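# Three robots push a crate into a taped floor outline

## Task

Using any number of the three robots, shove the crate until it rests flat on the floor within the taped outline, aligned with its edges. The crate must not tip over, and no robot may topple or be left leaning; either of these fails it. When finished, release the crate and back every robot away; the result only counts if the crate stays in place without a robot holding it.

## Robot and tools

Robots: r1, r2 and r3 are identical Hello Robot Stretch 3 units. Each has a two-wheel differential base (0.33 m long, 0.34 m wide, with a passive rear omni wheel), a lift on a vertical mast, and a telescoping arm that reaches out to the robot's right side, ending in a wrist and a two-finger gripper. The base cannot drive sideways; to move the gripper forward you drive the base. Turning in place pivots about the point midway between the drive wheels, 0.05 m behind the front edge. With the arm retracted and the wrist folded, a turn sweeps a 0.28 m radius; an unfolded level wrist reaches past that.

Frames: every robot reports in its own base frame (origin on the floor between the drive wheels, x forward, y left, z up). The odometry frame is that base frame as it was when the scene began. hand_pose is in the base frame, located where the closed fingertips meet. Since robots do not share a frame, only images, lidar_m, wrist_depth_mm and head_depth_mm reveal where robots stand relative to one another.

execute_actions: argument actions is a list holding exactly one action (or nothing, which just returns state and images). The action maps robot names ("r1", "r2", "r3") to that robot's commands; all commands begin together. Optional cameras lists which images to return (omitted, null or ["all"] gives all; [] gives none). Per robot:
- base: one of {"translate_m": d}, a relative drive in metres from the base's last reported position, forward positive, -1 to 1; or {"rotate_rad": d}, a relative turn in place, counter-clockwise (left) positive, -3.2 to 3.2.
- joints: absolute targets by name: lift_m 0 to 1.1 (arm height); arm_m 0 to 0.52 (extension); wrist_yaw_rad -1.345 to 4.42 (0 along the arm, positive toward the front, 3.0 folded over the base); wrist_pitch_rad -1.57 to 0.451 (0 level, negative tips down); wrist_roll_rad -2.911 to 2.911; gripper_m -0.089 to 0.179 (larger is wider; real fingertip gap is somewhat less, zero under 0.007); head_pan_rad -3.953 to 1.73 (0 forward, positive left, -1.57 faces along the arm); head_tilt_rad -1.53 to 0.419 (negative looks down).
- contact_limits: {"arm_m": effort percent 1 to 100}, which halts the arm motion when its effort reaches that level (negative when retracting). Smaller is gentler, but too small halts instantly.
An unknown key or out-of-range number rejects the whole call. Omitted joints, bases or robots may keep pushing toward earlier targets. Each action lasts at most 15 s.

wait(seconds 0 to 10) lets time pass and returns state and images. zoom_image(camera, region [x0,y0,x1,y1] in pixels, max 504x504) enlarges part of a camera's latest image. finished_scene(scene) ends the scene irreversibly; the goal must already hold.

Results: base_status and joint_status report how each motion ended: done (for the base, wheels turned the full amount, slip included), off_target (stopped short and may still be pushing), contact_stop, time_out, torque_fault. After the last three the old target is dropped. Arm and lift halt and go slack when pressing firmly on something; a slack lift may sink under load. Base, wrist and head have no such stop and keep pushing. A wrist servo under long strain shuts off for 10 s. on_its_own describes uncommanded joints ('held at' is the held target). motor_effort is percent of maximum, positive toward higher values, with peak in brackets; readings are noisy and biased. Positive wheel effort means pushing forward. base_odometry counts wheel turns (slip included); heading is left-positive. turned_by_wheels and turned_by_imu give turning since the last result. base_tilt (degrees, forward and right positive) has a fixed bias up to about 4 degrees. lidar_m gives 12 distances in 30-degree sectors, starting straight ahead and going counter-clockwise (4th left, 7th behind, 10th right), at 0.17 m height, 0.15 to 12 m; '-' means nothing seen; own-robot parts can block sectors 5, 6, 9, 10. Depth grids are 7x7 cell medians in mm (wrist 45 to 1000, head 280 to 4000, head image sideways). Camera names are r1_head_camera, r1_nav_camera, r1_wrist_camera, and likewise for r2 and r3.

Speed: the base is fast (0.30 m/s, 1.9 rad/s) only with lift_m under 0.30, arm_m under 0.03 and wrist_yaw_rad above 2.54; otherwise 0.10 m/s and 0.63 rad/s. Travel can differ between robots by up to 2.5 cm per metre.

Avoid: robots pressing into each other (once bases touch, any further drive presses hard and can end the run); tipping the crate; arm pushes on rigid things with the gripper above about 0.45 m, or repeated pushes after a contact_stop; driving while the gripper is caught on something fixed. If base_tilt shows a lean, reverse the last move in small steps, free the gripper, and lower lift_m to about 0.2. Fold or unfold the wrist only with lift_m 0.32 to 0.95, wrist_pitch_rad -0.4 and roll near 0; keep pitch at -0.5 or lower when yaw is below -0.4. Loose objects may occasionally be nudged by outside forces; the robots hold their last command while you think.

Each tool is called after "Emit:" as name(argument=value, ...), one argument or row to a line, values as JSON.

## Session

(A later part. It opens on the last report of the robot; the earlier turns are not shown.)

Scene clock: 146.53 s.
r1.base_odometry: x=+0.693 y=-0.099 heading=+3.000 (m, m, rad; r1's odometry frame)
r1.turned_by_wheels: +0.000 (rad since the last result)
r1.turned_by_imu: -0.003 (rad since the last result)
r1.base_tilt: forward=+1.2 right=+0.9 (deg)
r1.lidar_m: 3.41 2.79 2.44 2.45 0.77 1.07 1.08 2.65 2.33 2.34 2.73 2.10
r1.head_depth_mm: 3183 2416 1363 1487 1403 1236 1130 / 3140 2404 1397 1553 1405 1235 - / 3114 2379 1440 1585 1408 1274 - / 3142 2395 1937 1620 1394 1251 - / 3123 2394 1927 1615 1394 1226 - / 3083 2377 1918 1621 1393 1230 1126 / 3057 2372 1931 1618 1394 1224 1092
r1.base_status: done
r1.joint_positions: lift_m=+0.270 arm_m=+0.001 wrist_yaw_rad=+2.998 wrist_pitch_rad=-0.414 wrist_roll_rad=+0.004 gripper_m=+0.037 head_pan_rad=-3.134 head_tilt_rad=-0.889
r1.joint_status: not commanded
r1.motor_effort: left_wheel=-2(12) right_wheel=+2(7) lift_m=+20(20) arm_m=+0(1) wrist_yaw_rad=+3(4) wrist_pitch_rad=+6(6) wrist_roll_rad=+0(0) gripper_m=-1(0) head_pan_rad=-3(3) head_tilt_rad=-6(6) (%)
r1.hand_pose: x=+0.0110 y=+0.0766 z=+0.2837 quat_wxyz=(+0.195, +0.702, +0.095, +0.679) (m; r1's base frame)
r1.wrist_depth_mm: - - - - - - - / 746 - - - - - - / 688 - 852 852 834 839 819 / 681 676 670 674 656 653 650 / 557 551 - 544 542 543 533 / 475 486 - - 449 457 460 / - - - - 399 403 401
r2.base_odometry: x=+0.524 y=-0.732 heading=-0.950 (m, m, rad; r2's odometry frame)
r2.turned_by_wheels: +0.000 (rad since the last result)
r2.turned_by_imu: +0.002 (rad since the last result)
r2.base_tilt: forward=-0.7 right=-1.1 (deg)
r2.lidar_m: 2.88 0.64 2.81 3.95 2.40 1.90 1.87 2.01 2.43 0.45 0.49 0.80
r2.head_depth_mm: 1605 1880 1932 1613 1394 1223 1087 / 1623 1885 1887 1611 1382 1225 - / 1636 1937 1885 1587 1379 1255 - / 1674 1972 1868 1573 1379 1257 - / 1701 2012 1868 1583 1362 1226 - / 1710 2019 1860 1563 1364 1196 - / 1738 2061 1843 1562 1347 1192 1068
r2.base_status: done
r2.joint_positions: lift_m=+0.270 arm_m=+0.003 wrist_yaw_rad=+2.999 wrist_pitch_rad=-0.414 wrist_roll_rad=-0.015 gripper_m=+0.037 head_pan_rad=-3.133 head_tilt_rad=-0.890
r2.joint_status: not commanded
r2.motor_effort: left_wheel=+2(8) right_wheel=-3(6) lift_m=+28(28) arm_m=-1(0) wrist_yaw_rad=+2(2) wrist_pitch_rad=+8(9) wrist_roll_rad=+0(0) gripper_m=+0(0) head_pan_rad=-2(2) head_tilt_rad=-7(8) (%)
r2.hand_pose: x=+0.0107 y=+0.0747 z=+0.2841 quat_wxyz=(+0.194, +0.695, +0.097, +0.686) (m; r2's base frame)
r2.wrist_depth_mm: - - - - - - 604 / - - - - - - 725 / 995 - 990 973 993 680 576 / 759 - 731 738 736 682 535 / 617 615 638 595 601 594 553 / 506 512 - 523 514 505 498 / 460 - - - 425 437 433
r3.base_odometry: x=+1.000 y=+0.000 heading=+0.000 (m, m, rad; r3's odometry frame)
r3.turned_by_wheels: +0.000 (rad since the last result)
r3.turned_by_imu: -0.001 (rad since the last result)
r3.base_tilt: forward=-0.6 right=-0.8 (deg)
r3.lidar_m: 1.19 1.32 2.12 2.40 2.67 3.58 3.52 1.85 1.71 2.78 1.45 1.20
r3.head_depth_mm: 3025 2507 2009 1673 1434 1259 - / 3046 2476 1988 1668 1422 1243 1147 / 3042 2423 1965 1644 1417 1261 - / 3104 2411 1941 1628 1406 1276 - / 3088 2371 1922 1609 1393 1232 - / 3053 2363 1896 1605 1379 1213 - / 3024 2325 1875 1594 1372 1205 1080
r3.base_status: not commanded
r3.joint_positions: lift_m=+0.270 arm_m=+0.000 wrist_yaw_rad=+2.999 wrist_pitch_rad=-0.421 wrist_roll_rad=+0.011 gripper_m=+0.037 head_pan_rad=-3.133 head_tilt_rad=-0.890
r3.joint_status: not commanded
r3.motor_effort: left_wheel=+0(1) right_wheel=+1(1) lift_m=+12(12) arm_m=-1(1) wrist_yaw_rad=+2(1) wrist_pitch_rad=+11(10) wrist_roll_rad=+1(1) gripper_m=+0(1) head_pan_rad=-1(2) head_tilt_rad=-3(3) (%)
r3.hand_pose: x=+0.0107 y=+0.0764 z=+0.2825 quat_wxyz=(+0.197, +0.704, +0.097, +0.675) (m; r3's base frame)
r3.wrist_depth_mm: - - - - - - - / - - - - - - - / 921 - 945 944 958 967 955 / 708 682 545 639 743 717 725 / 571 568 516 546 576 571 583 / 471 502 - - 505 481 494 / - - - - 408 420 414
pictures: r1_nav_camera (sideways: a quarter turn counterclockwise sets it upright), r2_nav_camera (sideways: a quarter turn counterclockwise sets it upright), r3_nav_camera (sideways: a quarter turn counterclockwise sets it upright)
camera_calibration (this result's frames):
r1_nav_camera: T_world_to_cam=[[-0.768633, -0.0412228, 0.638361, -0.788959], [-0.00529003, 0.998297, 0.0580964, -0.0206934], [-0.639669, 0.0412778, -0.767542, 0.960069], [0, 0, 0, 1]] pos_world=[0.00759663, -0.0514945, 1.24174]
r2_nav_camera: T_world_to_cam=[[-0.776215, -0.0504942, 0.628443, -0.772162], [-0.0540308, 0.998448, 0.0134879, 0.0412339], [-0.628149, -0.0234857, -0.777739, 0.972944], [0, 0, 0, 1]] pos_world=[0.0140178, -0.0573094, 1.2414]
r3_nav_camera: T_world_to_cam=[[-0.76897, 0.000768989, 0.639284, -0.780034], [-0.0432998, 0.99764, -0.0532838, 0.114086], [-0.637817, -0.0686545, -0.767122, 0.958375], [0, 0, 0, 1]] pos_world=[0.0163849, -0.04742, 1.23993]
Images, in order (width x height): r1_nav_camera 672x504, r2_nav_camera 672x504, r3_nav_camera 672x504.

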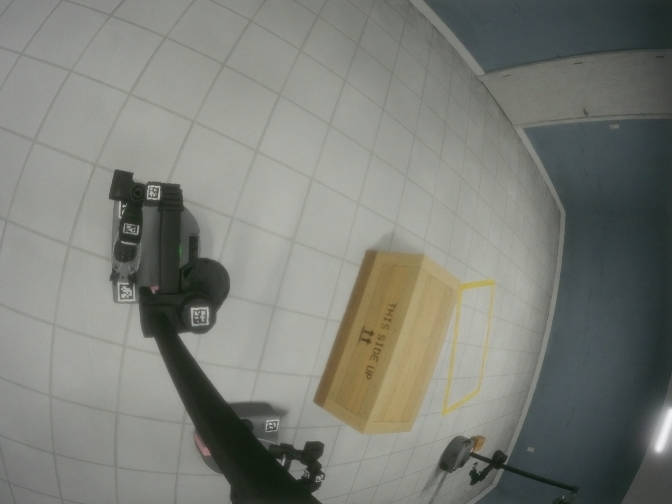

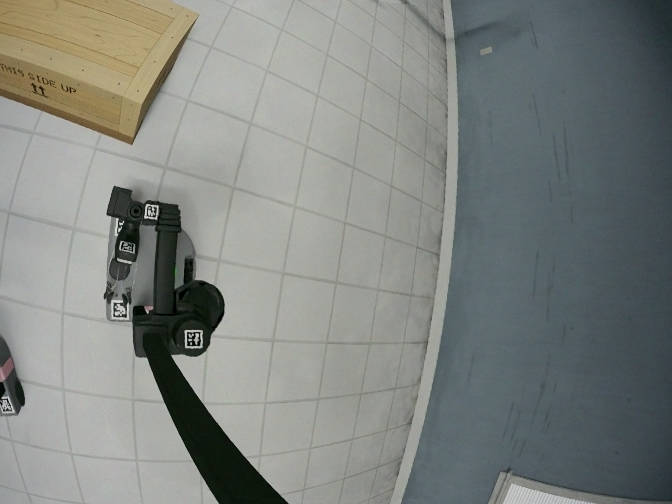

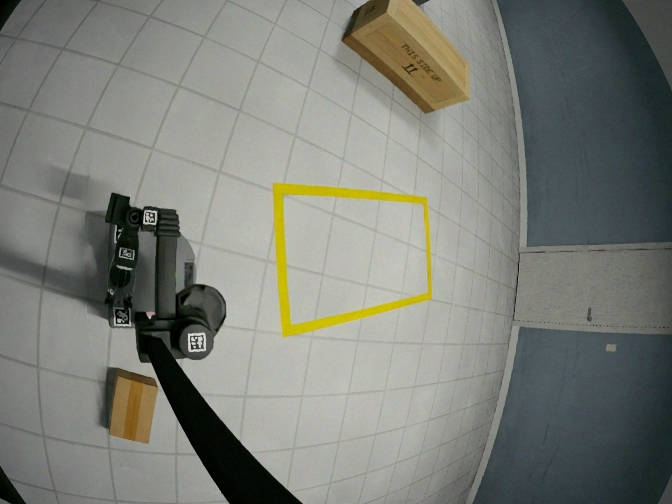

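Emit:
execute_actions(
  actions=[
    {"r1":{"base":{"rotate_rad":0.11}},"r2":{"base":{"translate_m":0.35}}},
  ],
  cameras=[],
)

Emit:
execute_actions(
  actions=[
    {"r2":{"base":{"rotate_rad":1.28}}},
  ],
  cameras=[],
)

Emit:
execute_actions(
  actions=[
    {"r1":{"base":{"translate_m":-0.55}},"r2":{"base":{"translate_m":-0.22}}},
  ],
  cameras=[],
)

Emit:
execute_actions(
  actions=[
    {"r1":{"base":{"rotate_rad":-0.5}},"r2":{"joints":{"lift_m":0.33}}},
  ],
  cameras=["r1_nav_camera","r2_nav_camera"],
)

Scene clock: 202.20 s.
r1.base_odometry: x=+0.693 y=-0.099 heading=+3.110 (m, m, rad; r1's odometry frame)
r1.turned_by_wheels: +0.110 (rad since the last result)
r1.turned_by_imu: +0.109 (rad since the last result)
r1.base_tilt: forward=+1.2 right=+0.9 (deg)
r1.lidar_m: 3.44 2.65 2.44 2.47 0.56 0.55 1.10 2.53 2.33 2.35 2.96 2.11
r1.head_depth_mm: 3132 2397 1367 1485 1399 1080 1117 / 3152 2424 1406 1563 1404 1230 - / 3141 2381 1882 1624 1399 1269 - / 3146 2398 1926 1615 1400 1253 - / 3119 2384 1921 1614 1396 1225 - / 3072 2386 1923 1620 1398 1224 1125 / 2852 2373 1919 1620 1395 1222 1088
r1.base_status: done
r1.joint_positions: lift_m=+0.270 arm_m=+0.001 wrist_yaw_rad=+2.998 wrist_pitch_rad=-0.414 wrist_roll_rad=+0.004 gripper_m=+0.037 head_pan_rad=-3.134 head_tilt_rad=-0.889
r1.joint_status: not commanded
r1.motor_effort: left_wheel=-2(12) right_wheel=+2(8) lift_m=+20(21) arm_m=+0(0) wrist_yaw_rad=+3(4) wrist_pitch_rad=+6(6) wrist_roll_rad=+0(0) gripper_m=+0(0) head_pan_rad=-3(3) head_tilt_rad=-6(6) (%)
r1.hand_pose: x=+0.0110 y=+0.0766 z=+0.2837 quat_wxyz=(+0.195, +0.702, +0.095, +0.679) (m; r1's base frame)
r1.wrist_depth_mm: 376 - - - - - - / 434 - - - - - - / 501 - 853 844 840 825 807 / 419 472 669 675 653 665 651 / 433 506 - 547 547 531 540 / 475 489 - - 444 461 461 / - - - - 400 398 398
r2.base_odometry: x=+0.727 y=-1.017 heading=-0.950 (m, m, rad; r2's odometry frame)
r2.turned_by_wheels: +0.000 (rad since the last result)
r2.turned_by_imu: +0.000 (rad since the last result)
r2.base_tilt: forward=-0.7 right=-1.1 (deg)
r2.lidar_m: 2.54 2.73 0.42 2.80 2.84 2.25 2.21 2.39 0.51 0.50 0.57 2.57
r2.head_depth_mm: 1888 2172 1929 1613 1387 1226 1088 / 1921 2194 1919 1604 1381 1225 - / 1953 2195 1892 1590 1372 1260 - / 1977 2212 1881 1587 1376 1250 - / 2015 2227 1860 1573 1367 1223 - / 2043 2245 1851 1569 1353 1202 - / 2063 2246 1856 1561 1358 1189 1067
r2.base_status: done
r2.joint_positions: lift_m=+0.270 arm_m=+0.003 wrist_yaw_rad=+2.999 wrist_pitch_rad=-0.414 wrist_roll_rad=-0.015 gripper_m=+0.037 head_pan_rad=-3.133 head_tilt_rad=-0.890
r2.joint_status: not commanded
r2.motor_effort: left_wheel=+1(10) right_wheel=-2(7) lift_m=+28(28) arm_m=+0(0) wrist_yaw_rad=+1(1) wrist_pitch_rad=+8(8) wrist_roll_rad=+0(0) gripper_m=+0(0) head_pan_rad=-1(2) head_tilt_rad=-7(7) (%)
r2.hand_pose: x=+0.0107 y=+0.0747 z=+0.2841 quat_wxyz=(+0.194, +0.695, +0.097, +0.686) (m; r2's base frame)
r2.wrist_depth_mm: - - - - 533 - - / - - - - - - - / 980 - 920 945 526 586 930 / 768 - 730 671 468 478 670 / 612 606 643 605 469 444 570 / 516 512 - 528 495 483 508 / 460 - - - 423 437 437
r3.base_odometry: x=+1.000 y=+0.000 heading=+0.000 (m, m, rad; r3's odometry frame)
r3.turned_by_wheels: +0.000 (rad since the last result)
r3.turned_by_imu: -0.001 (rad since the last result)
r3.base_tilt: forward=-0.6 right=-0.9 (deg)
r3.lidar_m: 1.19 1.33 2.11 2.40 2.67 3.57 3.53 1.85 1.71 2.79 1.45 1.20
r3.head_depth_mm: 3022 2511 2006 1668 1428 1256 - / 3047 2459 1976 1661 1421 1249 1146 / 3062 2440 1952 1637 1418 1262 - / 3049 2398 1944 1637 1409 1274 - / 3122 2382 1922 1613 1396 1234 - / 3109 2340 1898 1612 1376 1215 - / 3008 2322 1891 1597 1372 1205 1086
r3.base_status: not commanded
r3.joint_positions: lift_m=+0.270 arm_m=+0.000 wrist_yaw_rad=+2.999 wrist_pitch_rad=-0.421 wrist_roll_rad=+0.011 gripper_m=+0.037 head_pan_rad=-3.133 head_tilt_rad=-0.890
r3.joint_status: not commanded
r3.motor_effort: left_wheel=+0(0) right_wheel=+1(1) lift_m=+12(12) arm_m=-1(1) wrist_yaw_rad=+2(1) wrist_pitch_rad=+10(10) wrist_roll_rad=+1(1) gripper_m=+0(0) head_pan_rad=-1(2) head_tilt_rad=-3(3) (%)
r3.hand_pose: x=+0.0107 y=+0.0764 z=+0.2825 quat_wxyz=(+0.197, +0.704, +0.097, +0.675) (m; r3's base frame)
r3.wrist_depth_mm: - - - - - - - / - - - - - - - / 936 - 943 919 977 944 984 / 689 703 536 668 728 713 720 / 563 576 526 557 578 572 584 / 480 492 - - 501 483 487 / - - - - 404 415 413
pictures: none
No camera images: the call's "cameras" was empty. Leave "cameras" out to get every camera's image.

Scene clock: 204.33 s.
r1.base_odometry: x=+0.693 y=-0.099 heading=+3.110 (m, m, rad; r1's odometry frame)
r1.turned_by_wheels: +0.000 (rad since the last result)
r1.turned_by_imu: +0.000 (rad since the last result)
r1.base_tilt: forward=+1.2 right=+0.9 (deg)
r1.lidar_m: 3.45 2.65 2.44 2.47 0.55 0.55 1.10 2.54 2.33 2.36 2.96 2.11
r1.head_depth_mm: 3161 2415 1359 1444 978 1146 1133 / 3126 2396 1412 1561 1370 1211 - / 3148 2372 1881 1619 1397 1273 - / 3077 2369 1931 1623 1398 1249 - / 3091 2388 1924 1610 1400 1231 - / 3081 2365 1924 1616 1392 1226 1127 / 2846 2383 1929 1613 1390 1223 1091
r1.base_status: not commanded
r1.joint_positions: lift_m=+0.270 arm_m=+0.001 wrist_yaw_rad=+2.998 wrist_pitch_rad=-0.414 wrist_roll_rad=+0.004 gripper_m=+0.037 head_pan_rad=-3.134 head_tilt_rad=-0.889
r1.joint_status: not commanded
r1.motor_effort: left_wheel=-2(2) right_wheel=+2(2) lift_m=+20(20) arm_m=+1(1) wrist_yaw_rad=+2(3) wrist_pitch_rad=+5(6) wrist_roll_rad=+0(0) gripper_m=+0(1) head_pan_rad=-3(3) head_tilt_rad=-7(6) (%)
r1.hand_pose: x=+0.0110 y=+0.0766 z=+0.2837 quat_wxyz=(+0.195, +0.702, +0.095, +0.679) (m; r1's base frame)
r1.wrist_depth_mm: - - - - - - - / - - - - - - - / 535 - 874 851 845 826 829 / 494 592 670 666 662 657 656 / 528 558 - 547 548 537 541 / 474 491 - - 450 458 458 / - - - - 403 400 398
r2.base_odometry: x=+0.727 y=-1.017 heading=+0.330 (m, m, rad; r2's odometry frame)
r2.turned_by_wheels: +1.280 (rad since the last result)
r2.turned_by_imu: +1.269 (rad since the last result)
r2.base_tilt: forward=-0.6 right=-1.2 (deg)
r2.lidar_m: 0.43 3.93 2.46 2.22 2.23 0.54 0.50 0.51 0.66 2.54 2.55 3.08
r2.head_depth_mm: 3025 2357 1917 1611 1385 1222 1084 / 2368 2313 1902 1607 1382 1221 - / 2865 2317 1895 1170 1186 1261 - / 2963 2318 1871 1115 1091 1250 - / 2933 2292 1851 1107 1080 1221 - / 2912 2256 1860 1105 1054 1202 - / 2930 2258 1842 1101 1031 1199 1069
r2.base_status: done
r2.joint_positions: lift_m=+0.270 arm_m=+0.003 wrist_yaw_rad=+2.999 wrist_pitch_rad=-0.414 wrist_roll_rad=-0.015 gripper_m=+0.037 head_pan_rad=-3.134 head_tilt_rad=-0.890
r2.joint_status: not commanded
r2.motor_effort: left_wheel=-1(7) right_wheel=+2(11) lift_m=+28(28) arm_m=+0(0) wrist_yaw_rad=+1(1) wrist_pitch_rad=+8(8) wrist_roll_rad=-1(0) gripper_m=+0(0) head_pan_rad=-1(3) head_tilt_rad=-8(7) (%)
r2.hand_pose: x=+0.0107 y=+0.0747 z=+0.2841 quat_wxyz=(+0.194, +0.695, +0.097, +0.686) (m; r2's base frame)
r2.wrist_depth_mm: - - - - - - - / - - - - - - - / 973 - 980 963 963 955 942 / 749 - 731 766 745 728 740 / 598 594 618 596 607 608 593 / 516 516 - 531 516 504 507 / 457 - - - 425 436 434
r3.base_odometry: x=+1.000 y=+0.000 heading=+0.000 (m, m, rad; r3's odometry frame)
r3.turned_by_wheels: +0.000 (rad since the last result)
r3.turned_by_imu: +0.000 (rad since the last result)
r3.base_tilt: forward=-0.6 right=-0.8 (deg)
r3.lidar_m: 1.19 1.32 2.11 2.40 2.67 3.56 3.53 1.85 1.71 2.79 1.45 1.19
r3.head_depth_mm: 3043 2495 1998 1673 1434 1265 - / 3004 2480 1981 1661 1415 1244 1151 / 3065 2437 1960 1643 1419 1263 - / 3075 2418 1942 1629 1405 1274 - / 3070 2356 1918 1615 1393 1233 - / 3046 2343 1896 1606 1374 1218 - / 3046 2327 1892 1586 1370 1205 1080
r3.base_status: not commanded
r3.joint_positions: lift_m=+0.270 arm_m=+0.000 wrist_yaw_rad=+2.999 wrist_pitch_rad=-0.421 wrist_roll_rad=+0.011 gripper_m=+0.037 head_pan_rad=-3.133 head_tilt_rad=-0.890
r3.joint_status: not commanded
r3.motor_effort: left_wheel=+0(1) right_wheel=+1(1) lift_m=+12(12) arm_m=-1(1) wrist_yaw_rad=+0(1) wrist_pitch_rad=+10(11) wrist_roll_rad=+1(1) gripper_m=-1(0) head_pan_rad=-1(1) head_tilt_rad=-3(3) (%)
r3.hand_pose: x=+0.0107 y=+0.0764 z=+0.2825 quat_wxyz=(+0.197, +0.704, +0.097, +0.675) (m; r3's base frame)
r3.wrist_depth_mm: - - - - - - - / - - - - - - - / 907 - 914 973 929 959 957 / 703 692 531 655 719 720 714 / 570 563 523 566 592 588 572 / 478 489 - - 497 490 487 / - - - - 405 418 418
pictures: none
No camera images: the call's "cameras" was empty. Leave "cameras" out to get every camera's image.

Scene clock: 207.80 s.
r1.base_odometry: x=+1.243 y=-0.117 heading=+3.110 (m, m, rad; r1's odometry frame)
r1.turned_by_wheels: +0.000 (rad since the last result)
r1.turned_by_imu: -0.003 (rad since the last result)
r1.base_tilt: forward=+1.2 right=+1.0 (deg)
r1.lidar_m: 3.96 2.89 2.65 0.50 0.62 0.59 0.60 2.30 2.12 2.14 2.68 2.60
r1.head_depth_mm: 3160 2382 1936 1146 1028 1200 1134 / 3156 2413 1948 1143 1107 1230 - / 3141 2385 1935 1631 1319 1274 - / 3116 2366 1935 1626 1400 1251 - / 3125 2382 1931 1611 1392 1228 - / 2917 2360 1927 1618 1391 1226 1132 / 2615 2361 1918 1613 1386 1223 1091
r1.base_status: done
r1.joint_positions: lift_m=+0.270 arm_m=+0.001 wrist_yaw_rad=+2.998 wrist_pitch_rad=-0.414 wrist_roll_rad=+0.004 gripper_m=+0.037 head_pan_rad=-3.134 head_tilt_rad=-0.890
r1.joint_status: not commanded
r1.motor_effort: left_wheel=-2(12) right_wheel=+2(6) lift_m=+20(20) arm_m=+0(0) wrist_yaw_rad=+3(4) wrist_pitch_rad=+6(6) wrist_roll_rad=+0(0) gripper_m=-1(0) head_pan_rad=-3(3) head_tilt_rad=-6(6) (%)
r1.hand_pose: x=+0.0110 y=+0.0766 z=+0.2837 quat_wxyz=(+0.195, +0.702, +0.095, +0.679) (m; r1's base frame)
r1.wrist_depth_mm: 500 - 669 - - - - / 529 - 690 - - - - / 549 - 553 808 848 831 816 / 564 631 566 657 646 659 653 / 543 548 - 554 542 540 533 / 467 487 - - 444 459 454 / - - - - 400 399 398
r2.base_odometry: x=+0.519 y=-1.088 heading=+0.330 (m, m, rad; r2's odometry frame)
r2.turned_by_wheels: +0.000 (rad since the last result)
r2.turned_by_imu: -0.002 (rad since the last result)
r2.base_tilt: forward=-0.7 right=-1.1 (deg)
r2.lidar_m: 2.89 3.86 2.42 2.18 2.18 0.31 0.29 0.29 0.37 2.58 0.38 3.14
r2.head_depth_mm: 3073 2358 1915 1606 1388 1224 1082 / 2703 2193 1913 1606 1387 1217 - / 2988 2262 1901 1593 987 903 - / 3004 2310 1888 1586 964 884 - / 2918 2280 1870 1576 957 892 - / 2858 2257 1845 1566 957 897 - / 2889 2250 1841 1554 948 887 1067
r2.base_status: done
r2.joint_positions: lift_m=+0.270 arm_m=+0.003 wrist_yaw_rad=+2.999 wrist_pitch_rad=-0.414 wrist_roll_rad=-0.015 gripper_m=+0.037 head_pan_rad=-3.134 head_tilt_rad=-0.890
r2.joint_status: not commanded
r2.motor_effort: left_wheel=-1(9) right_wheel=+2(5) lift_m=+28(28) arm_m=-1(0) wrist_yaw_rad=+1(1) wrist_pitch_rad=+8(8) wrist_roll_rad=+0(0) gripper_m=+0(0) head_pan_rad=-2(2) head_tilt_rad=-7(7) (%)
r2.hand_pose: x=+0.0107 y=+0.0747 z=+0.2841 quat_wxyz=(+0.194, +0.695, +0.097, +0.686) (m; r2's base frame)
r2.wrist_depth_mm: - - - - - - - / - - - - - - - / 987 - 997 945 965 921 921 / 761 - 758 714 726 741 732 / 608 602 626 607 612 598 593 / 508 516 - 523 516 502 516 / 455 - - - 421 432 436
r3.base_odometry: x=+1.000 y=+0.000 heading=+0.000 (m, m, rad; r3's odometry frame)
r3.turned_by_wheels: +0.000 (rad since the last result)
r3.turned_by_imu: +0.000 (rad since the last result)
r3.base_tilt: forward=-0.6 right=-1.0 (deg)
r3.lidar_m: 1.19 1.33 2.11 2.40 2.66 3.57 3.52 1.85 1.71 2.79 1.45 1.19
r3.head_depth_mm: 3046 2512 2003 1678 1435 1255 - / 2993 2479 2000 1661 1427 1245 1148 / 3042 2452 1977 1651 1414 1259 - / 3074 2408 1941 1637 1399 1275 - / 3125 2404 1928 1617 1394 1236 - / 3069 2339 1892 1609 1384 1216 - / 2995 2320 1886 1594 1374 1211 1080
r3.base_status: not commanded
r3.joint_positions: lift_m=+0.270 arm_m=+0.000 wrist_yaw_rad=+2.999 wrist_pitch_rad=-0.421 wrist_roll_rad=+0.011 gripper_m=+0.037 head_pan_rad=-3.133 head_tilt_rad=-0.890
r3.joint_status: not commanded
r3.motor_effort: left_wheel=-1(0) right_wheel=+1(1) lift_m=+13(12) arm_m=-1(1) wrist_yaw_rad=+2(1) wrist_pitch_rad=+10(10) wrist_roll_rad=+1(1) gripper_m=+0(0) head_pan_rad=-2(1) head_tilt_rad=-3(3) (%)
r3.hand_pose: x=+0.0107 y=+0.0764 z=+0.2825 quat_wxyz=(+0.197, +0.704, +0.097, +0.675) (m; r3's base frame)
r3.wrist_depth_mm: - - - - - - - / - - - - - - - / 941 - 943 925 984 968 961 / 693 703 545 655 735 749 714 / 569 574 530 548 576 571 582 / 482 492 - - 498 482 489 / - - - - 405 423 419
pictures: none
No camera images: the call's "cameras" was empty. Leave "cameras" out to get every camera's image.

Scene clock: 209.43 s.
r1.base_odometry: x=+1.243 y=-0.117 heading=+2.610 (m, m, rad; r1's odometry frame)
r1.turned_by_wheels: -0.500 (rad since the last result)
r1.turned_by_imu: -0.503 (rad since the last result)
r1.base_tilt: forward=+1.1 right=+0.9 (deg)
r1.lidar_m: 2.59 4.00 2.85 2.65 0.51 0.61 0.59 0.61 2.27 2.12 2.15 2.74
r1.head_depth_mm: 3105 2422 1947 1146 1087 1022 1132 / 3171 2381 1926 1145 1216 1189 - / 3120 2394 1926 1140 1235 1277 - / 3158 2380 1936 1142 1257 1252 - / 3091 2380 1922 1186 1317 1228 - / 3109 2366 1926 1619 1391 1223 1123 / 3075 2369 1911 1622 1390 1225 1089
r1.base_status: done
r1.joint_positions: lift_m=+0.270 arm_m=+0.001 wrist_yaw_rad=+2.998 wrist_pitch_rad=-0.414 wrist_roll_rad=+0.004 gripper_m=+0.037 head_pan_rad=-3.134 head_tilt_rad=-0.890
r1.joint_status: not commanded
r1.motor_effort: left_wheel=+3(10) right_wheel=-3(8) lift_m=+21(21) arm_m=+0(0) wrist_yaw_rad=+3(3) wrist_pitch_rad=+6(6) wrist_roll_rad=+0(0) gripper_m=+0(1) head_pan_rad=-3(3) head_tilt_rad=-7(6) (%)
r1.hand_pose: x=+0.0110 y=+0.0766 z=+0.2837 quat_wxyz=(+0.195, +0.702, +0.095, +0.679) (m; r1's base frame)
r1.wrist_depth_mm: 499 - - - - - - / - - - - - - - / 532 - 841 851 839 829 824 / 423 487 671 682 651 652 646 / 376 511 - 554 538 542 536 / 411 484 - - 450 460 455 / - - - - 399 403 394
r2.base_odometry: x=+0.519 y=-1.088 heading=+0.330 (m, m, rad; r2's odometry frame)
r2.turned_by_wheels: +0.000 (rad since the last result)
r2.turned_by_imu: +0.000 (rad since the last result)
r2.base_tilt: forward=-0.7 right=-1.0 (deg)
r2.lidar_m: 2.90 3.87 2.41 2.18 2.19 0.30 0.29 0.29 0.37 2.58 0.36 0.38
r2.head_depth_mm: 3079 2377 1916 1606 1389 1226 1082 / 2710 2207 1905 1604 1388 1229 - / 2996 2264 1885 1599 987 901 - / 2962 2343 1869 1583 963 889 - / 2977 2294 1873 1585 961 892 - / 2946 2264 1854 1573 958 897 - / 2908 2261 1853 1561 953 884 1077
r2.base_status: not commanded
r2.joint_positions: lift_m=+0.330 arm_m=+0.003 wrist_yaw_rad=+2.999 wrist_pitch_rad=-0.414 wrist_roll_rad=-0.015 gripper_m=+0.037 head_pan_rad=-3.134 head_tilt_rad=-0.890
r2.joint_status: all done
r2.motor_effort: left_wheel=-1(1) right_wheel=+1(2) lift_m=+55(59) arm_m=-1(0) wrist_yaw_rad=+1(1) wrist_pitch_rad=+8(8) wrist_roll_rad=+0(0) gripper_m=+1(0) head_pan_rad=-2(2) head_tilt_rad=-7(7) (%)
r2.hand_pose: x=+0.0107 y=+0.0747 z=+0.3432 quat_wxyz=(+0.194, +0.695, +0.097, +0.685) (m; r2's base frame)
r2.wrist_depth_mm: - - - - - - - / - - - - - - - / - - - - - - - / 855 - 864 840 854 836 844 / 719 681 709 680 679 680 692 / 593 589 - 574 609 574 582 / 514 510 - 516 491 494 499
r3.base_odometry: x=+1.000 y=+0.000 heading=+0.000 (m, m, rad; r3's odometry frame)
r3.turned_by_wheels: +0.000 (rad since the last result)
r3.turned_by_imu: +0.000 (rad since the last result)
r3.base_tilt: forward=-0.5 right=-0.8 (deg)
r3.lidar_m: 1.19 1.32 2.11 2.40 2.66 3.56 3.53 1.84 1.71 2.79 1.45 1.19
r3.head_depth_mm: 3037 2520 2005 1683 1438 1252 - / 3038 2469 1982 1655 1420 1246 1148 / 3088 2440 1969 1638 1417 1266 - / 3090 2399 1936 1631 1402 1277 - / 3105 2392 1921 1614 1396 1236 - / 3099 2353 1907 1608 1377 1215 - / 3010 2325 1883 1597 1367 1202 1082
r3.base_status: not commanded
r3.joint_positions: lift_m=+0.270 arm_m=+0.000 wrist_yaw_rad=+2.999 wrist_pitch_rad=-0.421 wrist_roll_rad=+0.011 gripper_m=+0.037 head_pan_rad=-3.133 head_tilt_rad=-0.890
r3.joint_status: not commanded
r3.motor_effort: left_wheel=+0(1) right_wheel=+1(1) lift_m=+12(12) arm_m=-1(1) wrist_yaw_rad=+0(1) wrist_pitch_rad=+10(10) wrist_roll_rad=+1(1) gripper_m=+1(0) head_pan_rad=-2(1) head_tilt_rad=-3(3) (%)
r3.hand_pose: x=+0.0107 y=+0.0764 z=+0.2825 quat_wxyz=(+0.197, +0.704, +0.097, +0.675) (m; r3's base frame)
r3.wrist_depth_mm: - - - - - - - / - - - - - - - / 934 - 951 966 936 989 992 / 700 708 543 663 716 715 744 / 559 578 527 552 580 582 576 / 470 500 - - 503 480 486 / - - - - 402 421 419
pictures: r1_nav_camera (sideways: a quarter turn counterclockwise sets it upright), r2_nav_camera (sideways: a quarter turn counterclockwise sets it upright)
camera_calibration (this result's frames):
r1_nav_camera: T_world_to_cam=[[-0.768715, -0.0411818, 0.638264, -0.788832], [-0.00524332, 0.998297, 0.0580967, -0.0206941], [-0.63957, 0.0413132, -0.767622, 0.960173], [0, 0, 0, 1]] pos_world=[0.00760143, -0.0514945, 1.24174]
r2_nav_camera: T_world_to_cam=[[-0.77639, -0.0504079, 0.628234, -0.771888], [-0.0539216, 0.998454, 0.0134756, 0.0412493], [-0.627942, -0.023413, -0.777908, 0.973163], [0, 0, 0, 1]] pos_world=[0.0140276, -0.0573101, 1.2414]
Images, in order (width x height): r1_nav_camera 672x504, r2_nav_camera 672x504.

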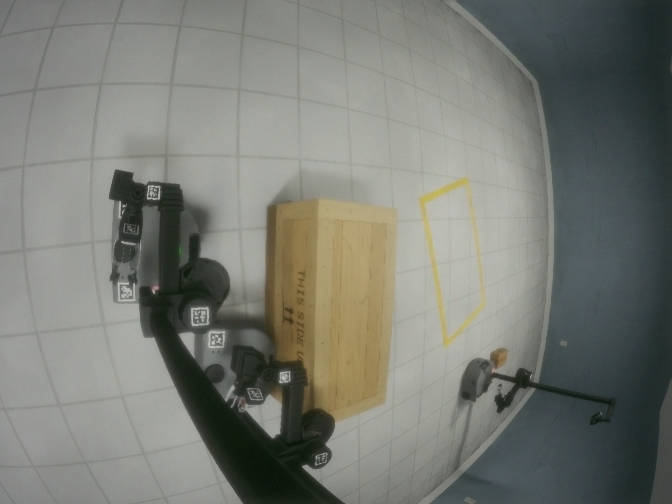

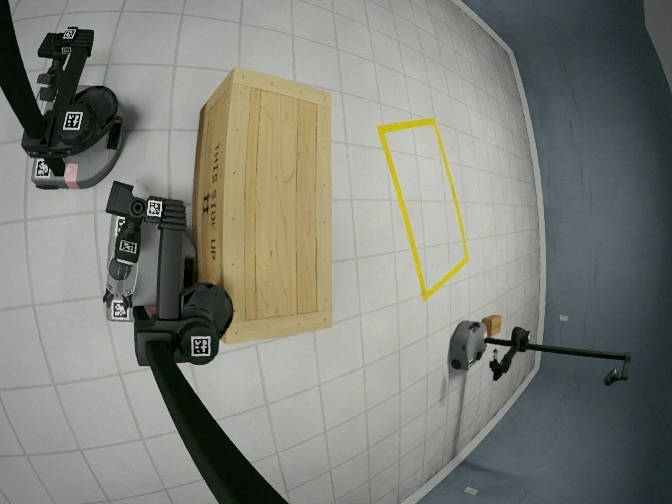

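Emit:
execute_actions(
  actions=[
    {"r1":{"base":{"translate_m":-0.3}}},
  ],
  cameras=[],
)

Emit:
execute_actions(
  actions=[
    {"r1":{"joints":{"lift_m":0.33}}},
  ],
  cameras=[],
)

Emit:
execute_actions(
  actions=[
    {"r1":{"base":{"translate_m":-0.5}},"r2":{"base":{"translate_m":-0.49}}},
  ],
  cameras=["r1_nav_camera","r2_nav_camera"],
)

Scene clock: 224.60 s.
r1.base_odometry: x=+1.501 y=-0.269 heading=+2.610 (m, m, rad; r1's odometry frame)
r1.turned_by_wheels: +0.000 (rad since the last result)
r1.turned_by_imu: -0.002 (rad since the last result)
r1.base_tilt: forward=+1.3 right=+0.8 (deg)
r1.lidar_m: 2.89 4.16 2.82 0.41 0.41 0.30 0.29 0.30 2.31 2.15 2.18 2.78
r1.head_depth_mm: 3186 2413 1934 1627 987 912 994 / 3142 2393 1939 1616 982 914 - / 3100 2371 1926 1625 986 894 - / 3111 2388 1933 1616 983 911 - / 3116 2365 1920 1615 977 938 - / 3125 2368 1927 1608 1389 1203 1136 / 3079 2363 1929 1609 1388 1226 1090
r1.base_status: done
r1.joint_positions: lift_m=+0.270 arm_m=+0.001 wrist_yaw_rad=+2.998 wrist_pitch_rad=-0.414 wrist_roll_rad=+0.004 gripper_m=+0.037 head_pan_rad=-3.134 head_tilt_rad=-0.890
r1.joint_status: not commanded
r1.motor_effort: left_wheel=+3(9) right_wheel=-2(8) lift_m=+20(20) arm_m=+0(1) wrist_yaw_rad=+3(4) wrist_pitch_rad=+6(6) wrist_roll_rad=+0(0) gripper_m=-1(0) head_pan_rad=-3(3) head_tilt_rad=-6(6) (%)
r1.hand_pose: x=+0.0110 y=+0.0766 z=+0.2837 quat_wxyz=(+0.195, +0.702, +0.095, +0.679) (m; r1's base frame)
r1.wrist_depth_mm: 411 - - - - - - / 425 - - - - - - / 417 - 509 803 821 820 828 / 406 411 402 637 657 662 651 / 391 458 - 464 544 538 539 / 373 482 - - 451 455 456 / - - - - 402 403 398
r2.base_odometry: x=+0.519 y=-1.088 heading=+0.330 (m, m, rad; r2's odometry frame)
r2.turned_by_wheels: +0.000 (rad since the last result)
r2.turned_by_imu: -0.002 (rad since the last result)
r2.base_tilt: forward=-0.7 right=-1.1 (deg)
r2.lidar_m: 2.90 3.87 2.42 2.18 2.19 0.30 0.29 0.29 0.37 0.29 2.59 3.11
r2.head_depth_mm: 3118 2350 1925 1609 1402 1222 1081 / 2706 2170 1903 1610 1383 1232 - / 2992 2270 1878 1600 990 899 - / 2977 2310 1883 1585 967 888 - / 2950 2267 1865 1573 964 894 - / 2903 2270 1842 1566 959 906 - / 2893 2230 1835 1570 952 882 946
r2.base_status: not commanded
r2.joint_positions: lift_m=+0.330 arm_m=+0.003 wrist_yaw_rad=+2.999 wrist_pitch_rad=-0.414 wrist_roll_rad=-0.015 gripper_m=+0.037 head_pan_rad=-3.134 head_tilt_rad=-0.890
r2.joint_status: not commanded
r2.motor_effort: left_wheel=-1(1) right_wheel=+1(1) lift_m=+55(55) arm_m=-1(0) wrist_yaw_rad=+1(1) wrist_pitch_rad=+9(9) wrist_roll_rad=+0(0) gripper_m=-1(0) head_pan_rad=-2(2) head_tilt_rad=-7(7) (%)
r2.hand_pose: x=+0.0107 y=+0.0747 z=+0.3432 quat_wxyz=(+0.194, +0.695, +0.097, +0.685) (m; r2's base frame)
r2.wrist_depth_mm: - - - - - - - / - - - - - - - / - - - - - - - / 852 - 865 858 822 862 855 / 699 688 715 690 703 687 672 / 592 578 - 583 596 562 575 / 505 502 - 511 495 502 495
r3.base_odometry: x=+1.000 y=+0.000 heading=+0.000 (m, m, rad; r3's odometry frame)
r3.turned_by_wheels: +0.000 (rad since the last result)
r3.turned_by_imu: -0.001 (rad since the last result)
r3.base_tilt: forward=-0.6 right=-0.9 (deg)
r3.lidar_m: 1.19 1.32 2.11 2.40 2.66 3.58 3.52 1.85 1.71 2.79 1.45 1.20
r3.head_depth_mm: 3039 2534 2011 1680 1432 1258 - / 3045 2460 1997 1652 1419 1251 1150 / 3068 2452 1951 1635 1416 1261 - / 3073 2429 1953 1633 1399 1276 - / 3084 2372 1928 1607 1394 1229 - / 3040 2350 1897 1607 1387 1214 - / 3032 2332 1885 1590 1376 1211 1082
r3.base_status: not commanded
r3.joint_positions: lift_m=+0.270 arm_m=+0.000 wrist_yaw_rad=+2.999 wrist_pitch_rad=-0.421 wrist_roll_rad=+0.011 gripper_m=+0.037 head_pan_rad=-3.133 head_tilt_rad=-0.890
r3.joint_status: not commanded
r3.motor_effort: left_wheel=+0(1) right_wheel=+1(1) lift_m=+12(12) arm_m=-1(1) wrist_yaw_rad=+0(1) wrist_pitch_rad=+11(10) wrist_roll_rad=+1(1) gripper_m=+0(0) head_pan_rad=-2(2) head_tilt_rad=-3(3) (%)
r3.hand_pose: x=+0.0107 y=+0.0764 z=+0.2825 quat_wxyz=(+0.197, +0.704, +0.097, +0.675) (m; r3's base frame)
r3.wrist_depth_mm: - - - - - - - / - - - - - - - / 920 - 933 931 947 962 998 / 710 690 533 649 724 705 718 / 578 575 527 542 574 583 584 / 475 491 - - 503 486 484 / - - - - 410 418 423
pictures: none
No camera images: the call's "cameras" was empty. Leave "cameras" out to get every camera's image.

Scene clock: 225.97 s.
r1.base_odometry: x=+1.501 y=-0.269 heading=+2.610 (m, m, rad; r1's odometry frame)
r1.turned_by_wheels: +0.000 (rad since the last result)
r1.turned_by_imu: +0.000 (rad since the last result)
r1.base_tilt: forward=+1.2 right=+0.9 (deg)
r1.lidar_m: 2.89 4.20 2.82 0.41 0.41 0.30 0.29 0.30 2.31 2.15 2.18 2.77
r1.head_depth_mm: 3148 2392 1934 1628 984 913 991 / 3136 2394 1925 1627 986 896 - / 3152 2378 1932 1619 984 893 - / 3118 2384 1930 1622 981 909 - / 3122 2379 1921 1610 979 941 - / 3110 2396 1919 1615 1395 1204 1134 / 3079 2371 1919 1617 1392 1225 1089
r1.base_status: not commanded
r1.joint_positions: lift_m=+0.330 arm_m=+0.001 wrist_yaw_rad=+2.998 wrist_pitch_rad=-0.414 wrist_roll_rad=+0.004 gripper_m=+0.037 head_pan_rad=-3.134 head_tilt_rad=-0.890
r1.joint_status: all done
r1.motor_effort: left_wheel=+3(3) right_wheel=-2(2) lift_m=+24(26) arm_m=+1(0) wrist_yaw_rad=+1(4) wrist_pitch_rad=+6(6) wrist_roll_rad=+0(0) gripper_m=+0(1) head_pan_rad=-4(3) head_tilt_rad=-6(6) (%)
r1.hand_pose: x=+0.0110 y=+0.0766 z=+0.3435 quat_wxyz=(+0.195, +0.702, +0.095, +0.679) (m; r1's base frame)
r1.wrist_depth_mm: 455 - 352 - - - - / 422 - - - - - - / 419 - 645 940 974 948 948 / 406 515 505 727 751 757 740 / 389 452 - 527 623 618 618 / 380 509 - 519 521 526 529 / 364 480 - - 458 460 450
r2.base_odometry: x=+0.519 y=-1.088 heading=+0.330 (m, m, rad; r2's odometry frame)
r2.turned_by_wheels: +0.000 (rad since the last result)
r2.turned_by_imu: +0.000 (rad since the last result)
r2.base_tilt: forward=-0.8 right=-1.1 (deg)
r2.lidar_m: 2.89 3.87 2.42 2.18 2.18 0.31 0.29 0.29 0.37 0.29 2.58 3.14
r2.head_depth_mm: 3095 2382 1917 1619 1395 1225 1089 / 2702 2205 1896 1597 1391 1231 - / 3004 2227 1905 1594 987 900 - / 2921 2301 1879 1590 965 891 - / 2945 2291 1882 1574 960 891 - / 2885 2269 1850 1569 953 899 - / 2904 2257 1834 1564 950 885 951
r2.base_status: not commanded
r2.joint_positions: lift_m=+0.330 arm_m=+0.003 wrist_yaw_rad=+2.999 wrist_pitch_rad=-0.414 wrist_roll_rad=-0.015 gripper_m=+0.037 head_pan_rad=-3.134 head_tilt_rad=-0.890
r2.joint_status: not commanded
r2.motor_effort: left_wheel=-1(1) right_wheel=+2(1) lift_m=+55(55) arm_m=+0(0) wrist_yaw_rad=+1(1) wrist_pitch_rad=+9(9) wrist_roll_rad=-1(0) gripper_m=+0(0) head_pan_rad=-1(2) head_tilt_rad=-7(7) (%)
r2.hand_pose: x=+0.0107 y=+0.0747 z=+0.3432 quat_wxyz=(+0.194, +0.695, +0.097, +0.685) (m; r2's base frame)
r2.wrist_depth_mm: - - - - - - - / - - - - - - - / - - - - - - - / 872 - 874 856 838 832 844 / 699 701 728 681 696 676 677 / 596 579 - 573 590 570 583 / 509 510 - 517 488 499 497
r3.base_odometry: x=+1.000 y=+0.000 heading=+0.000 (m, m, rad; r3's odometry frame)
r3.turned_by_wheels: +0.000 (rad since the last result)
r3.turned_by_imu: +0.000 (rad since the last result)
r3.base_tilt: forward=-0.6 right=-0.8 (deg)
r3.lidar_m: 1.19 1.33 2.11 2.40 2.67 3.58 3.53 1.84 1.71 2.79 1.44 1.19
r3.head_depth_mm: 3034 2504 2011 1674 1438 1258 - / 3064 2468 1983 1661 1420 1245 1146 / 3076 2441 1965 1633 1411 1266 - / 3069 2432 1939 1636 1394 1274 - / 3107 2392 1931 1618 1390 1236 - / 3067 2349 1910 1604 1382 1215 - / 3036 2330 1895 1587 1374 1211 1082
r3.base_status: not commanded
r3.joint_positions: lift_m=+0.270 arm_m=+0.000 wrist_yaw_rad=+2.999 wrist_pitch_rad=-0.421 wrist_roll_rad=+0.011 gripper_m=+0.037 head_pan_rad=-3.133 head_tilt_rad=-0.890
r3.joint_status: not commanded
r3.motor_effort: left_wheel=+0(0) right_wheel=+1(1) lift_m=+12(12) arm_m=-1(1) wrist_yaw_rad=+1(2) wrist_pitch_rad=+11(11) wrist_roll_rad=+1(1) gripper_m=+0(0) head_pan_rad=-2(1) head_tilt_rad=-3(3) (%)
r3.hand_pose: x=+0.0107 y=+0.0764 z=+0.2825 quat_wxyz=(+0.197, +0.704, +0.097, +0.675) (m; r3's base frame)
r3.wrist_depth_mm: - - - - - - - / - - - - - - - / 944 - 944 936 978 961 961 / 706 684 541 644 721 731 741 / 571 573 525 551 586 583 585 / 479 499 - - 504 486 486 / - - - - 407 424 415
pictures: none
No camera images: the call's "cameras" was empty. Leave "cameras" out to get every camera's image.

Scene clock: 232.83 s.
r1.base_odometry: x=+1.932 y=-0.522 heading=+2.609 (m, m, rad; r1's odometry frame)
r1.turned_by_wheels: -0.001 (rad since the last result)
r1.turned_by_imu: +0.129 (rad since the last result)
r1.base_tilt: forward=+1.2 right=+0.8 (deg)
r1.lidar_m: 3.14 3.52 2.62 0.42 0.42 0.32 0.27 0.27 2.30 2.23 2.33 3.25
r1.head_depth_mm: 3120 2388 1933 1139 985 1038 982 / 3092 2399 1918 1140 984 1010 - / 3084 2369 1919 1622 983 909 - / 3101 2360 1910 1615 980 902 - / 3110 2368 1927 1617 979 899 - / 3084 2340 1902 1610 1340 1184 1136 / 3052 2337 1911 1608 1388 1222 1089
r1.base_status: translate_m off_target (by the wheels' count: -0.4995 of -0.5000)
r1.joint_positions: lift_m=+0.330 arm_m=+0.001 wrist_yaw_rad=+2.999 wrist_pitch_rad=-0.415 wrist_roll_rad=+0.004 gripper_m=+0.037 head_pan_rad=-3.135 head_tilt_rad=-0.893
r1.joint_status: not commanded
r1.on_its_own: left_wheel is at rest, and its effort (-85) is outside its rest range (-18 to +18); right_wheel is at rest, and its effort (-49) is outside its rest range (-18 to +18)
r1.motor_effort: left_wheel=-85(100) right_wheel=-49(72) lift_m=+23(25) arm_m=+0(1) wrist_yaw_rad=+1(3) wrist_pitch_rad=+6(6) wrist_roll_rad=+0(0) gripper_m=-1(0) head_pan_rad=-2(4) head_tilt_rad=-4(7) (%)
r1.hand_pose: x=+0.0107 y=+0.0765 z=+0.3433 quat_wxyz=(+0.195, +0.702, +0.096, +0.679) (m; r1's base frame)
r1.wrist_depth_mm: - - - - - - - / - - - - - - - / 896 - 981 968 932 959 952 / 523 501 596 768 761 751 734 / 435 418 - 628 624 621 613 / 442 447 - 541 514 526 522 / 447 498 - - 458 463 458
r2.base_odometry: x=+0.056 y=-1.246 heading=+0.329 (m, m, rad; r2's odometry frame)
r2.turned_by_wheels: -0.001 (rad since the last result)
r2.turned_by_imu: +0.173 (rad since the last result)
r2.base_tilt: forward=-0.7 right=-1.0 (deg)
r2.lidar_m: 3.28 3.00 2.19 2.10 2.17 0.32 0.27 0.27 0.31 0.29 0.29 3.71
r2.head_depth_mm: 3034 2226 1881 1599 1394 1221 - / 3047 2311 1888 1589 1379 1222 - / 3002 2303 1880 1597 1306 948 - / 2943 2306 1873 1583 962 893 - / 2927 2270 1855 1578 962 892 - / 2863 2253 1856 1573 956 872 - / 2875 2242 1824 1557 949 853 1018
r2.base_status: translate_m off_target (by the wheels' count: -0.4897 of -0.4900)
r2.joint_positions: lift_m=+0.330 arm_m=+0.003 wrist_yaw_rad=+3.000 wrist_pitch_rad=-0.415 wrist_roll_rad=-0.015 gripper_m=+0.037 head_pan_rad=-3.135 head_tilt_rad=-0.894
r2.joint_status: not commanded
r2.on_its_own: left_wheel is at rest, and its effort (-48) is outside its rest range (-18 to +18); right_wheel is at rest, and its effort (-20) is outside its rest range (-18 to +18)
r2.motor_effort: left_wheel=-48(84) right_wheel=-20(86) lift_m=+53(56) arm_m=+0(1) wrist_yaw_rad=+0(1) wrist_pitch_rad=+9(9) wrist_roll_rad=+0(0) gripper_m=+0(0) head_pan_rad=-1(3) head_tilt_rad=-4(7) (%)
r2.hand_pose: x=+0.0105 y=+0.0746 z=+0.3431 quat_wxyz=(+0.194, +0.695, +0.098, +0.686) (m; r2's base frame)
r2.wrist_depth_mm: - - - - - - - / - - - - - - - / - - - - - - - / 874 - 851 844 827 839 836 / 700 686 705 691 685 665 674 / 583 585 - 570 595 566 567 / 497 506 - 514 486 491 501
r3.base_odometry: x=+1.000 y=+0.000 heading=+0.000 (m, m, rad; r3's odometry frame)
r3.turned_by_wheels: +0.000 (rad since the last result)
r3.turned_by_imu: -0.001 (rad since the last result)
r3.base_tilt: forward=-0.7 right=-0.8 (deg)
r3.lidar_m: 1.19 1.32 2.11 2.40 2.67 3.57 3.53 1.37 1.42 2.79 1.45 1.20
r3.head_depth_mm: 3043 2503 2009 1686 1439 1257 - / 3039 2474 1998 1657 1427 1243 1150 / 3047 2444 1975 1642 1412 1268 - / 3067 2412 1940 1629 1403 1272 - / 3124 2366 1924 1623 1391 1237 - / 3058 2347 1908 1606 1385 1219 - / 3014 2324 1873 1588 1370 1209 1084
r3.base_status: not commanded
r3.joint_positions: lift_m=+0.270 arm_m=+0.000 wrist_yaw_rad=+2.999 wrist_pitch_rad=-0.421 wrist_roll_rad=+0.011 gripper_m=+0.037 head_pan_rad=-3.133 head_tilt_rad=-0.890
r3.joint_status: not commanded
r3.motor_effort: left_wheel=-1(0) right_wheel=+1(1) lift_m=+12(12) arm_m=-1(1) wrist_yaw_rad=+1(2) wrist_pitch_rad=+10(10) wrist_roll_rad=+1(1) gripper_m=-1(1) head_pan_rad=-2(2) head_tilt_rad=-3(3) (%)
r3.hand_pose: x=+0.0107 y=+0.0764 z=+0.2825 quat_wxyz=(+0.197, +0.704, +0.097, +0.675) (m; r3's base frame)
r3.wrist_depth_mm: - - - - - - - / - - - - - - - / 905 - 950 952 922 969 965 / 717 689 537 651 724 721 726 / 565 578 524 553 577 573 584 / 471 486 - - 507 479 478 / - - - - 403 420 414
pictures: r1_nav_camera (sideways: a quarter turn counterclockwise sets it upright), r2_nav_camera (sideways: a quarter turn counterclockwise sets it upright)
camera_calibration (this result's frames):
r1_nav_camera: T_world_to_cam=[[-0.771192, -0.0404116, 0.635319, -0.78498], [-0.00444321, 0.9983, 0.0581068, -0.0207118], [-0.636587, 0.0419886, -0.770061, 0.963325], [0, 0, 0, 1]] pos_world=[0.00777869, -0.0514944, 1.24173]
r2_nav_camera: T_world_to_cam=[[-0.779224, -0.0491085, 0.624819, -0.767422], [-0.0522867, 0.998544, 0.0132743, 0.0415015], [-0.624561, -0.0223261, -0.780657, 0.976716], [0, 0, 0, 1]] pos_world=[0.0141958, -0.0573218, 1.24143]
Images, in order (width x height): r1_nav_camera 672x504, r2_nav_camera 672x504.

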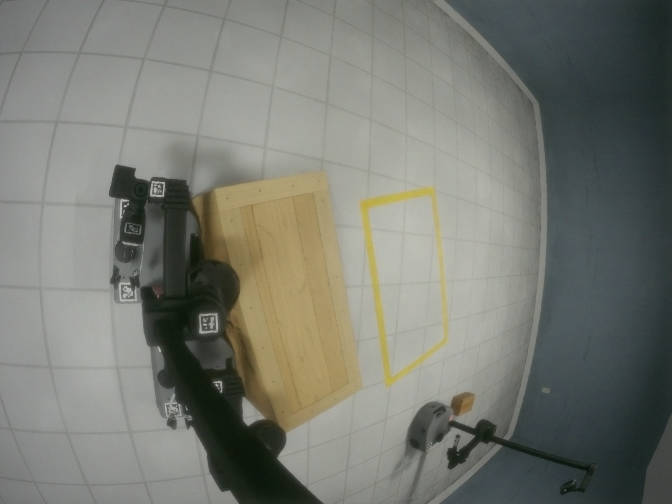

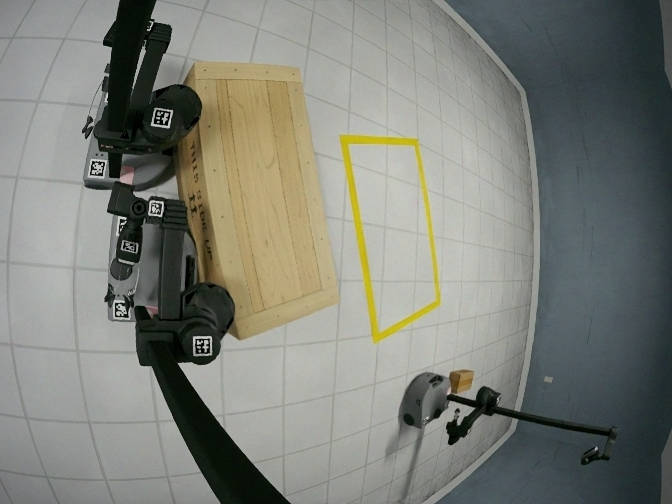

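Emit:
zoom_image(
  camera="r2_nav_camera",
  region=[70,40,470,370],
)

Region (70, 40, 470, 370) of r2_nav_camera's 672x504 image, scaled by 1.260, with more detail than that image has; it fills the top 416 rows of this view, and the rest is white.

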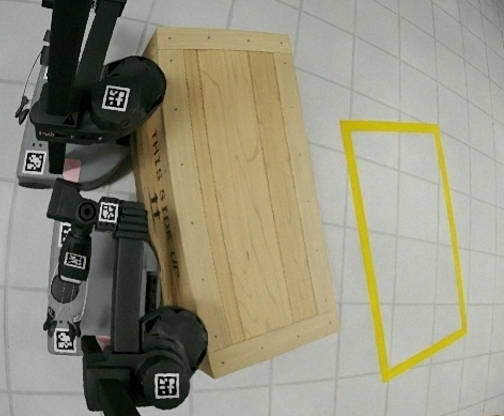

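Emit:
execute_actions(
  actions=[
    {"r1":{"base":{"translate_m":0.35}},"r2":{"base":{"translate_m":-0.005}}},
  ],
  cameras=["r1_nav_camera"],
)

Scene clock: 320.40 s.
r1.base_odometry: x=+1.630 y=-0.345 heading=+2.609 (m, m, rad; r1's odometry frame)
r1.turned_by_wheels: +0.000 (rad since the last result)
r1.turned_by_imu: +0.000 (rad since the last result)
r1.base_tilt: forward=+1.1 right=+0.9 (deg)
r1.lidar_m: 2.78 3.52 2.61 2.53 0.61 0.61 0.61 0.61 2.31 2.24 2.34 3.27
r1.head_depth_mm: 3147 2380 1353 1143 1141 1187 1135 / 3115 2380 1347 1163 1278 1230 - / 3082 2388 1929 1162 1347 1271 - / 3090 2357 1915 1133 1314 1243 - / 3070 2358 1920 1153 1339 1222 - / 3060 2335 1908 1612 1392 1226 1132 / 3069 2362 1899 1609 1389 1215 1089
r1.base_status: done
r1.joint_positions: lift_m=+0.330 arm_m=+0.001 wrist_yaw_rad=+2.999 wrist_pitch_rad=-0.415 wrist_roll_rad=+0.004 gripper_m=+0.037 head_pan_rad=-3.135 head_tilt_rad=-0.893
r1.joint_status: not commanded
r1.motor_effort: left_wheel=+1(80) right_wheel=+0(49) lift_m=+23(23) arm_m=+1(0) wrist_yaw_rad=+1(1) wrist_pitch_rad=+6(6) wrist_roll_rad=+0(0) gripper_m=+1(0) head_pan_rad=-3(3) head_tilt_rad=-4(4) (%)
r1.hand_pose: x=+0.0107 y=+0.0765 z=+0.3433 quat_wxyz=(+0.195, +0.702, +0.096, +0.679) (m; r1's base frame)
r1.wrist_depth_mm: - - - - - - - / - - - - - - - / - - - 979 968 957 953 / 586 778 766 750 763 752 753 / 575 637 - 633 627 624 614 / 524 539 - 550 511 530 521 / 468 493 - - 457 456 452
r2.base_odometry: x=+0.052 y=-1.248 heading=+0.328 (m, m, rad; r2's odometry frame)
r2.turned_by_wheels: -0.001 (rad since the last result)
r2.turned_by_imu: +0.004 (rad since the last result)
r2.base_tilt: forward=-0.6 right=-1.2 (deg)
r2.lidar_m: 3.30 2.98 2.18 2.10 2.18 0.32 0.27 0.27 0.31 0.52 2.76 0.48
r2.head_depth_mm: 3057 2221 1892 1609 1381 1222 - / 3016 2285 1890 1582 1378 1219 - / 2974 2305 1886 1589 1024 945 - / 2969 2299 1881 1582 967 890 - / 2914 2259 1862 1577 958 891 - / 2860 2248 1843 1561 957 872 - / 2847 2236 1825 1558 953 853 1053
r2.base_status: translate_m off_target (by the wheels' count: -0.0045 of -0.0050)
r2.joint_positions: lift_m=+0.330 arm_m=+0.003 wrist_yaw_rad=+3.000 wrist_pitch_rad=-0.415 wrist_roll_rad=-0.015 gripper_m=+0.037 head_pan_rad=-3.135 head_tilt_rad=-0.894
r2.joint_status: not commanded
r2.on_its_own: left_wheel is at rest, and its effort (-74) is outside its rest range (-18 to +18); right_wheel is at rest, and its effort (-50) is outside its rest range (-18 to +18)
r2.motor_effort: left_wheel=-74(77) right_wheel=-50(63) lift_m=+54(53) arm_m=+0(0) wrist_yaw_rad=+1(0) wrist_pitch_rad=+9(9) wrist_roll_rad=-1(0) gripper_m=+0(0) head_pan_rad=-1(1) head_tilt_rad=-4(4) (%)
r2.hand_pose: x=+0.0105 y=+0.0746 z=+0.3431 quat_wxyz=(+0.194, +0.695, +0.098, +0.686) (m; r2's base frame)
r2.wrist_depth_mm: - - - - - - - / - - - - - - - / - - - - - - - / 865 - 887 846 842 849 808 / 701 687 712 693 681 680 672 / 600 588 - 582 595 568 585 / 511 508 - 511 492 496 496
r3.base_odometry: x=+1.000 y=+0.000 heading=+0.000 (m, m, rad; r3's odometry frame)
r3.turned_by_wheels: +0.000 (rad since the last result)
r3.turned_by_imu: -0.001 (rad since the last result)
r3.base_tilt: forward=-0.6 right=-0.8 (deg)
r3.lidar_m: 1.19 1.32 2.11 2.40 2.67 3.58 3.53 1.37 1.44 2.79 1.44 1.20
r3.head_depth_mm: 3031 2524 2017 1670 1434 1256 - / 3053 2464 1983 1664 1422 1250 1146 / 3059 2457 1980 1644 1412 1262 - / 3074 2405 1942 1637 1402 1279 - / 3092 2373 1910 1610 1390 1233 - / 3063 2353 1909 1603 1376 1217 - / 3020 2313 1881 1585 1364 1208 1087
r3.base_status: not commanded
r3.joint_positions: lift_m=+0.270 arm_m=+0.000 wrist_yaw_rad=+2.999 wrist_pitch_rad=-0.421 wrist_roll_rad=+0.011 gripper_m=+0.037 head_pan_rad=-3.133 head_tilt_rad=-0.890
r3.joint_status: not commanded
r3.motor_effort: left_wheel=-1(0) right_wheel=+1(1) lift_m=+12(12) arm_m=-1(1) wrist_yaw_rad=+1(1) wrist_pitch_rad=+10(11) wrist_roll_rad=+1(1) gripper_m=+0(0) head_pan_rad=-2(2) head_tilt_rad=-3(3) (%)
r3.hand_pose: x=+0.0107 y=+0.0764 z=+0.2825 quat_wxyz=(+0.197, +0.704, +0.097, +0.675) (m; r3's base frame)
r3.wrist_depth_mm: - - - - - - - / - - - - - - - / 924 - 958 961 946 982 984 / 699 683 534 658 727 723 743 / 570 568 520 554 583 586 579 / 484 499 - - 501 498 491 / - - - - 410 417 423
pictures: r1_nav_camera (sideways: a quarter turn counterclockwise sets it upright)
camera_calibration (this result's frames):
r1_nav_camera: T_world_to_cam=[[-0.77119, -0.0404083, 0.635322, -0.784983], [-0.00443872, 0.998301, 0.0581068, -0.0207118], [-0.63659, 0.0419914, -0.770059, 0.963322], [0, 0, 0, 1]] pos_world=[0.00777827, -0.0514944, 1.24173]
Images, in order (width x height): r1_nav_camera 672x504.

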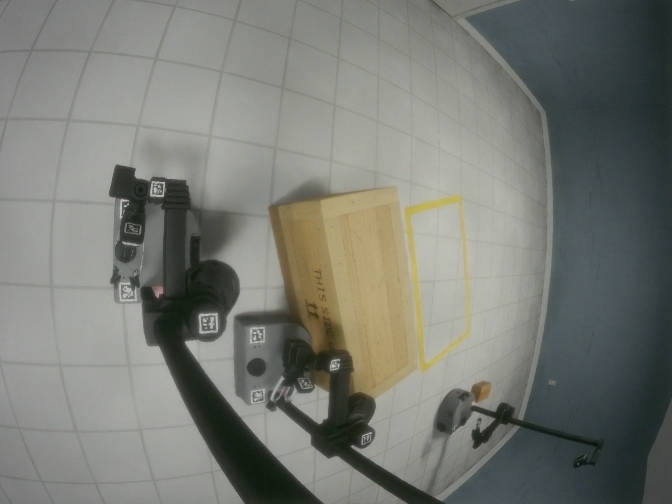

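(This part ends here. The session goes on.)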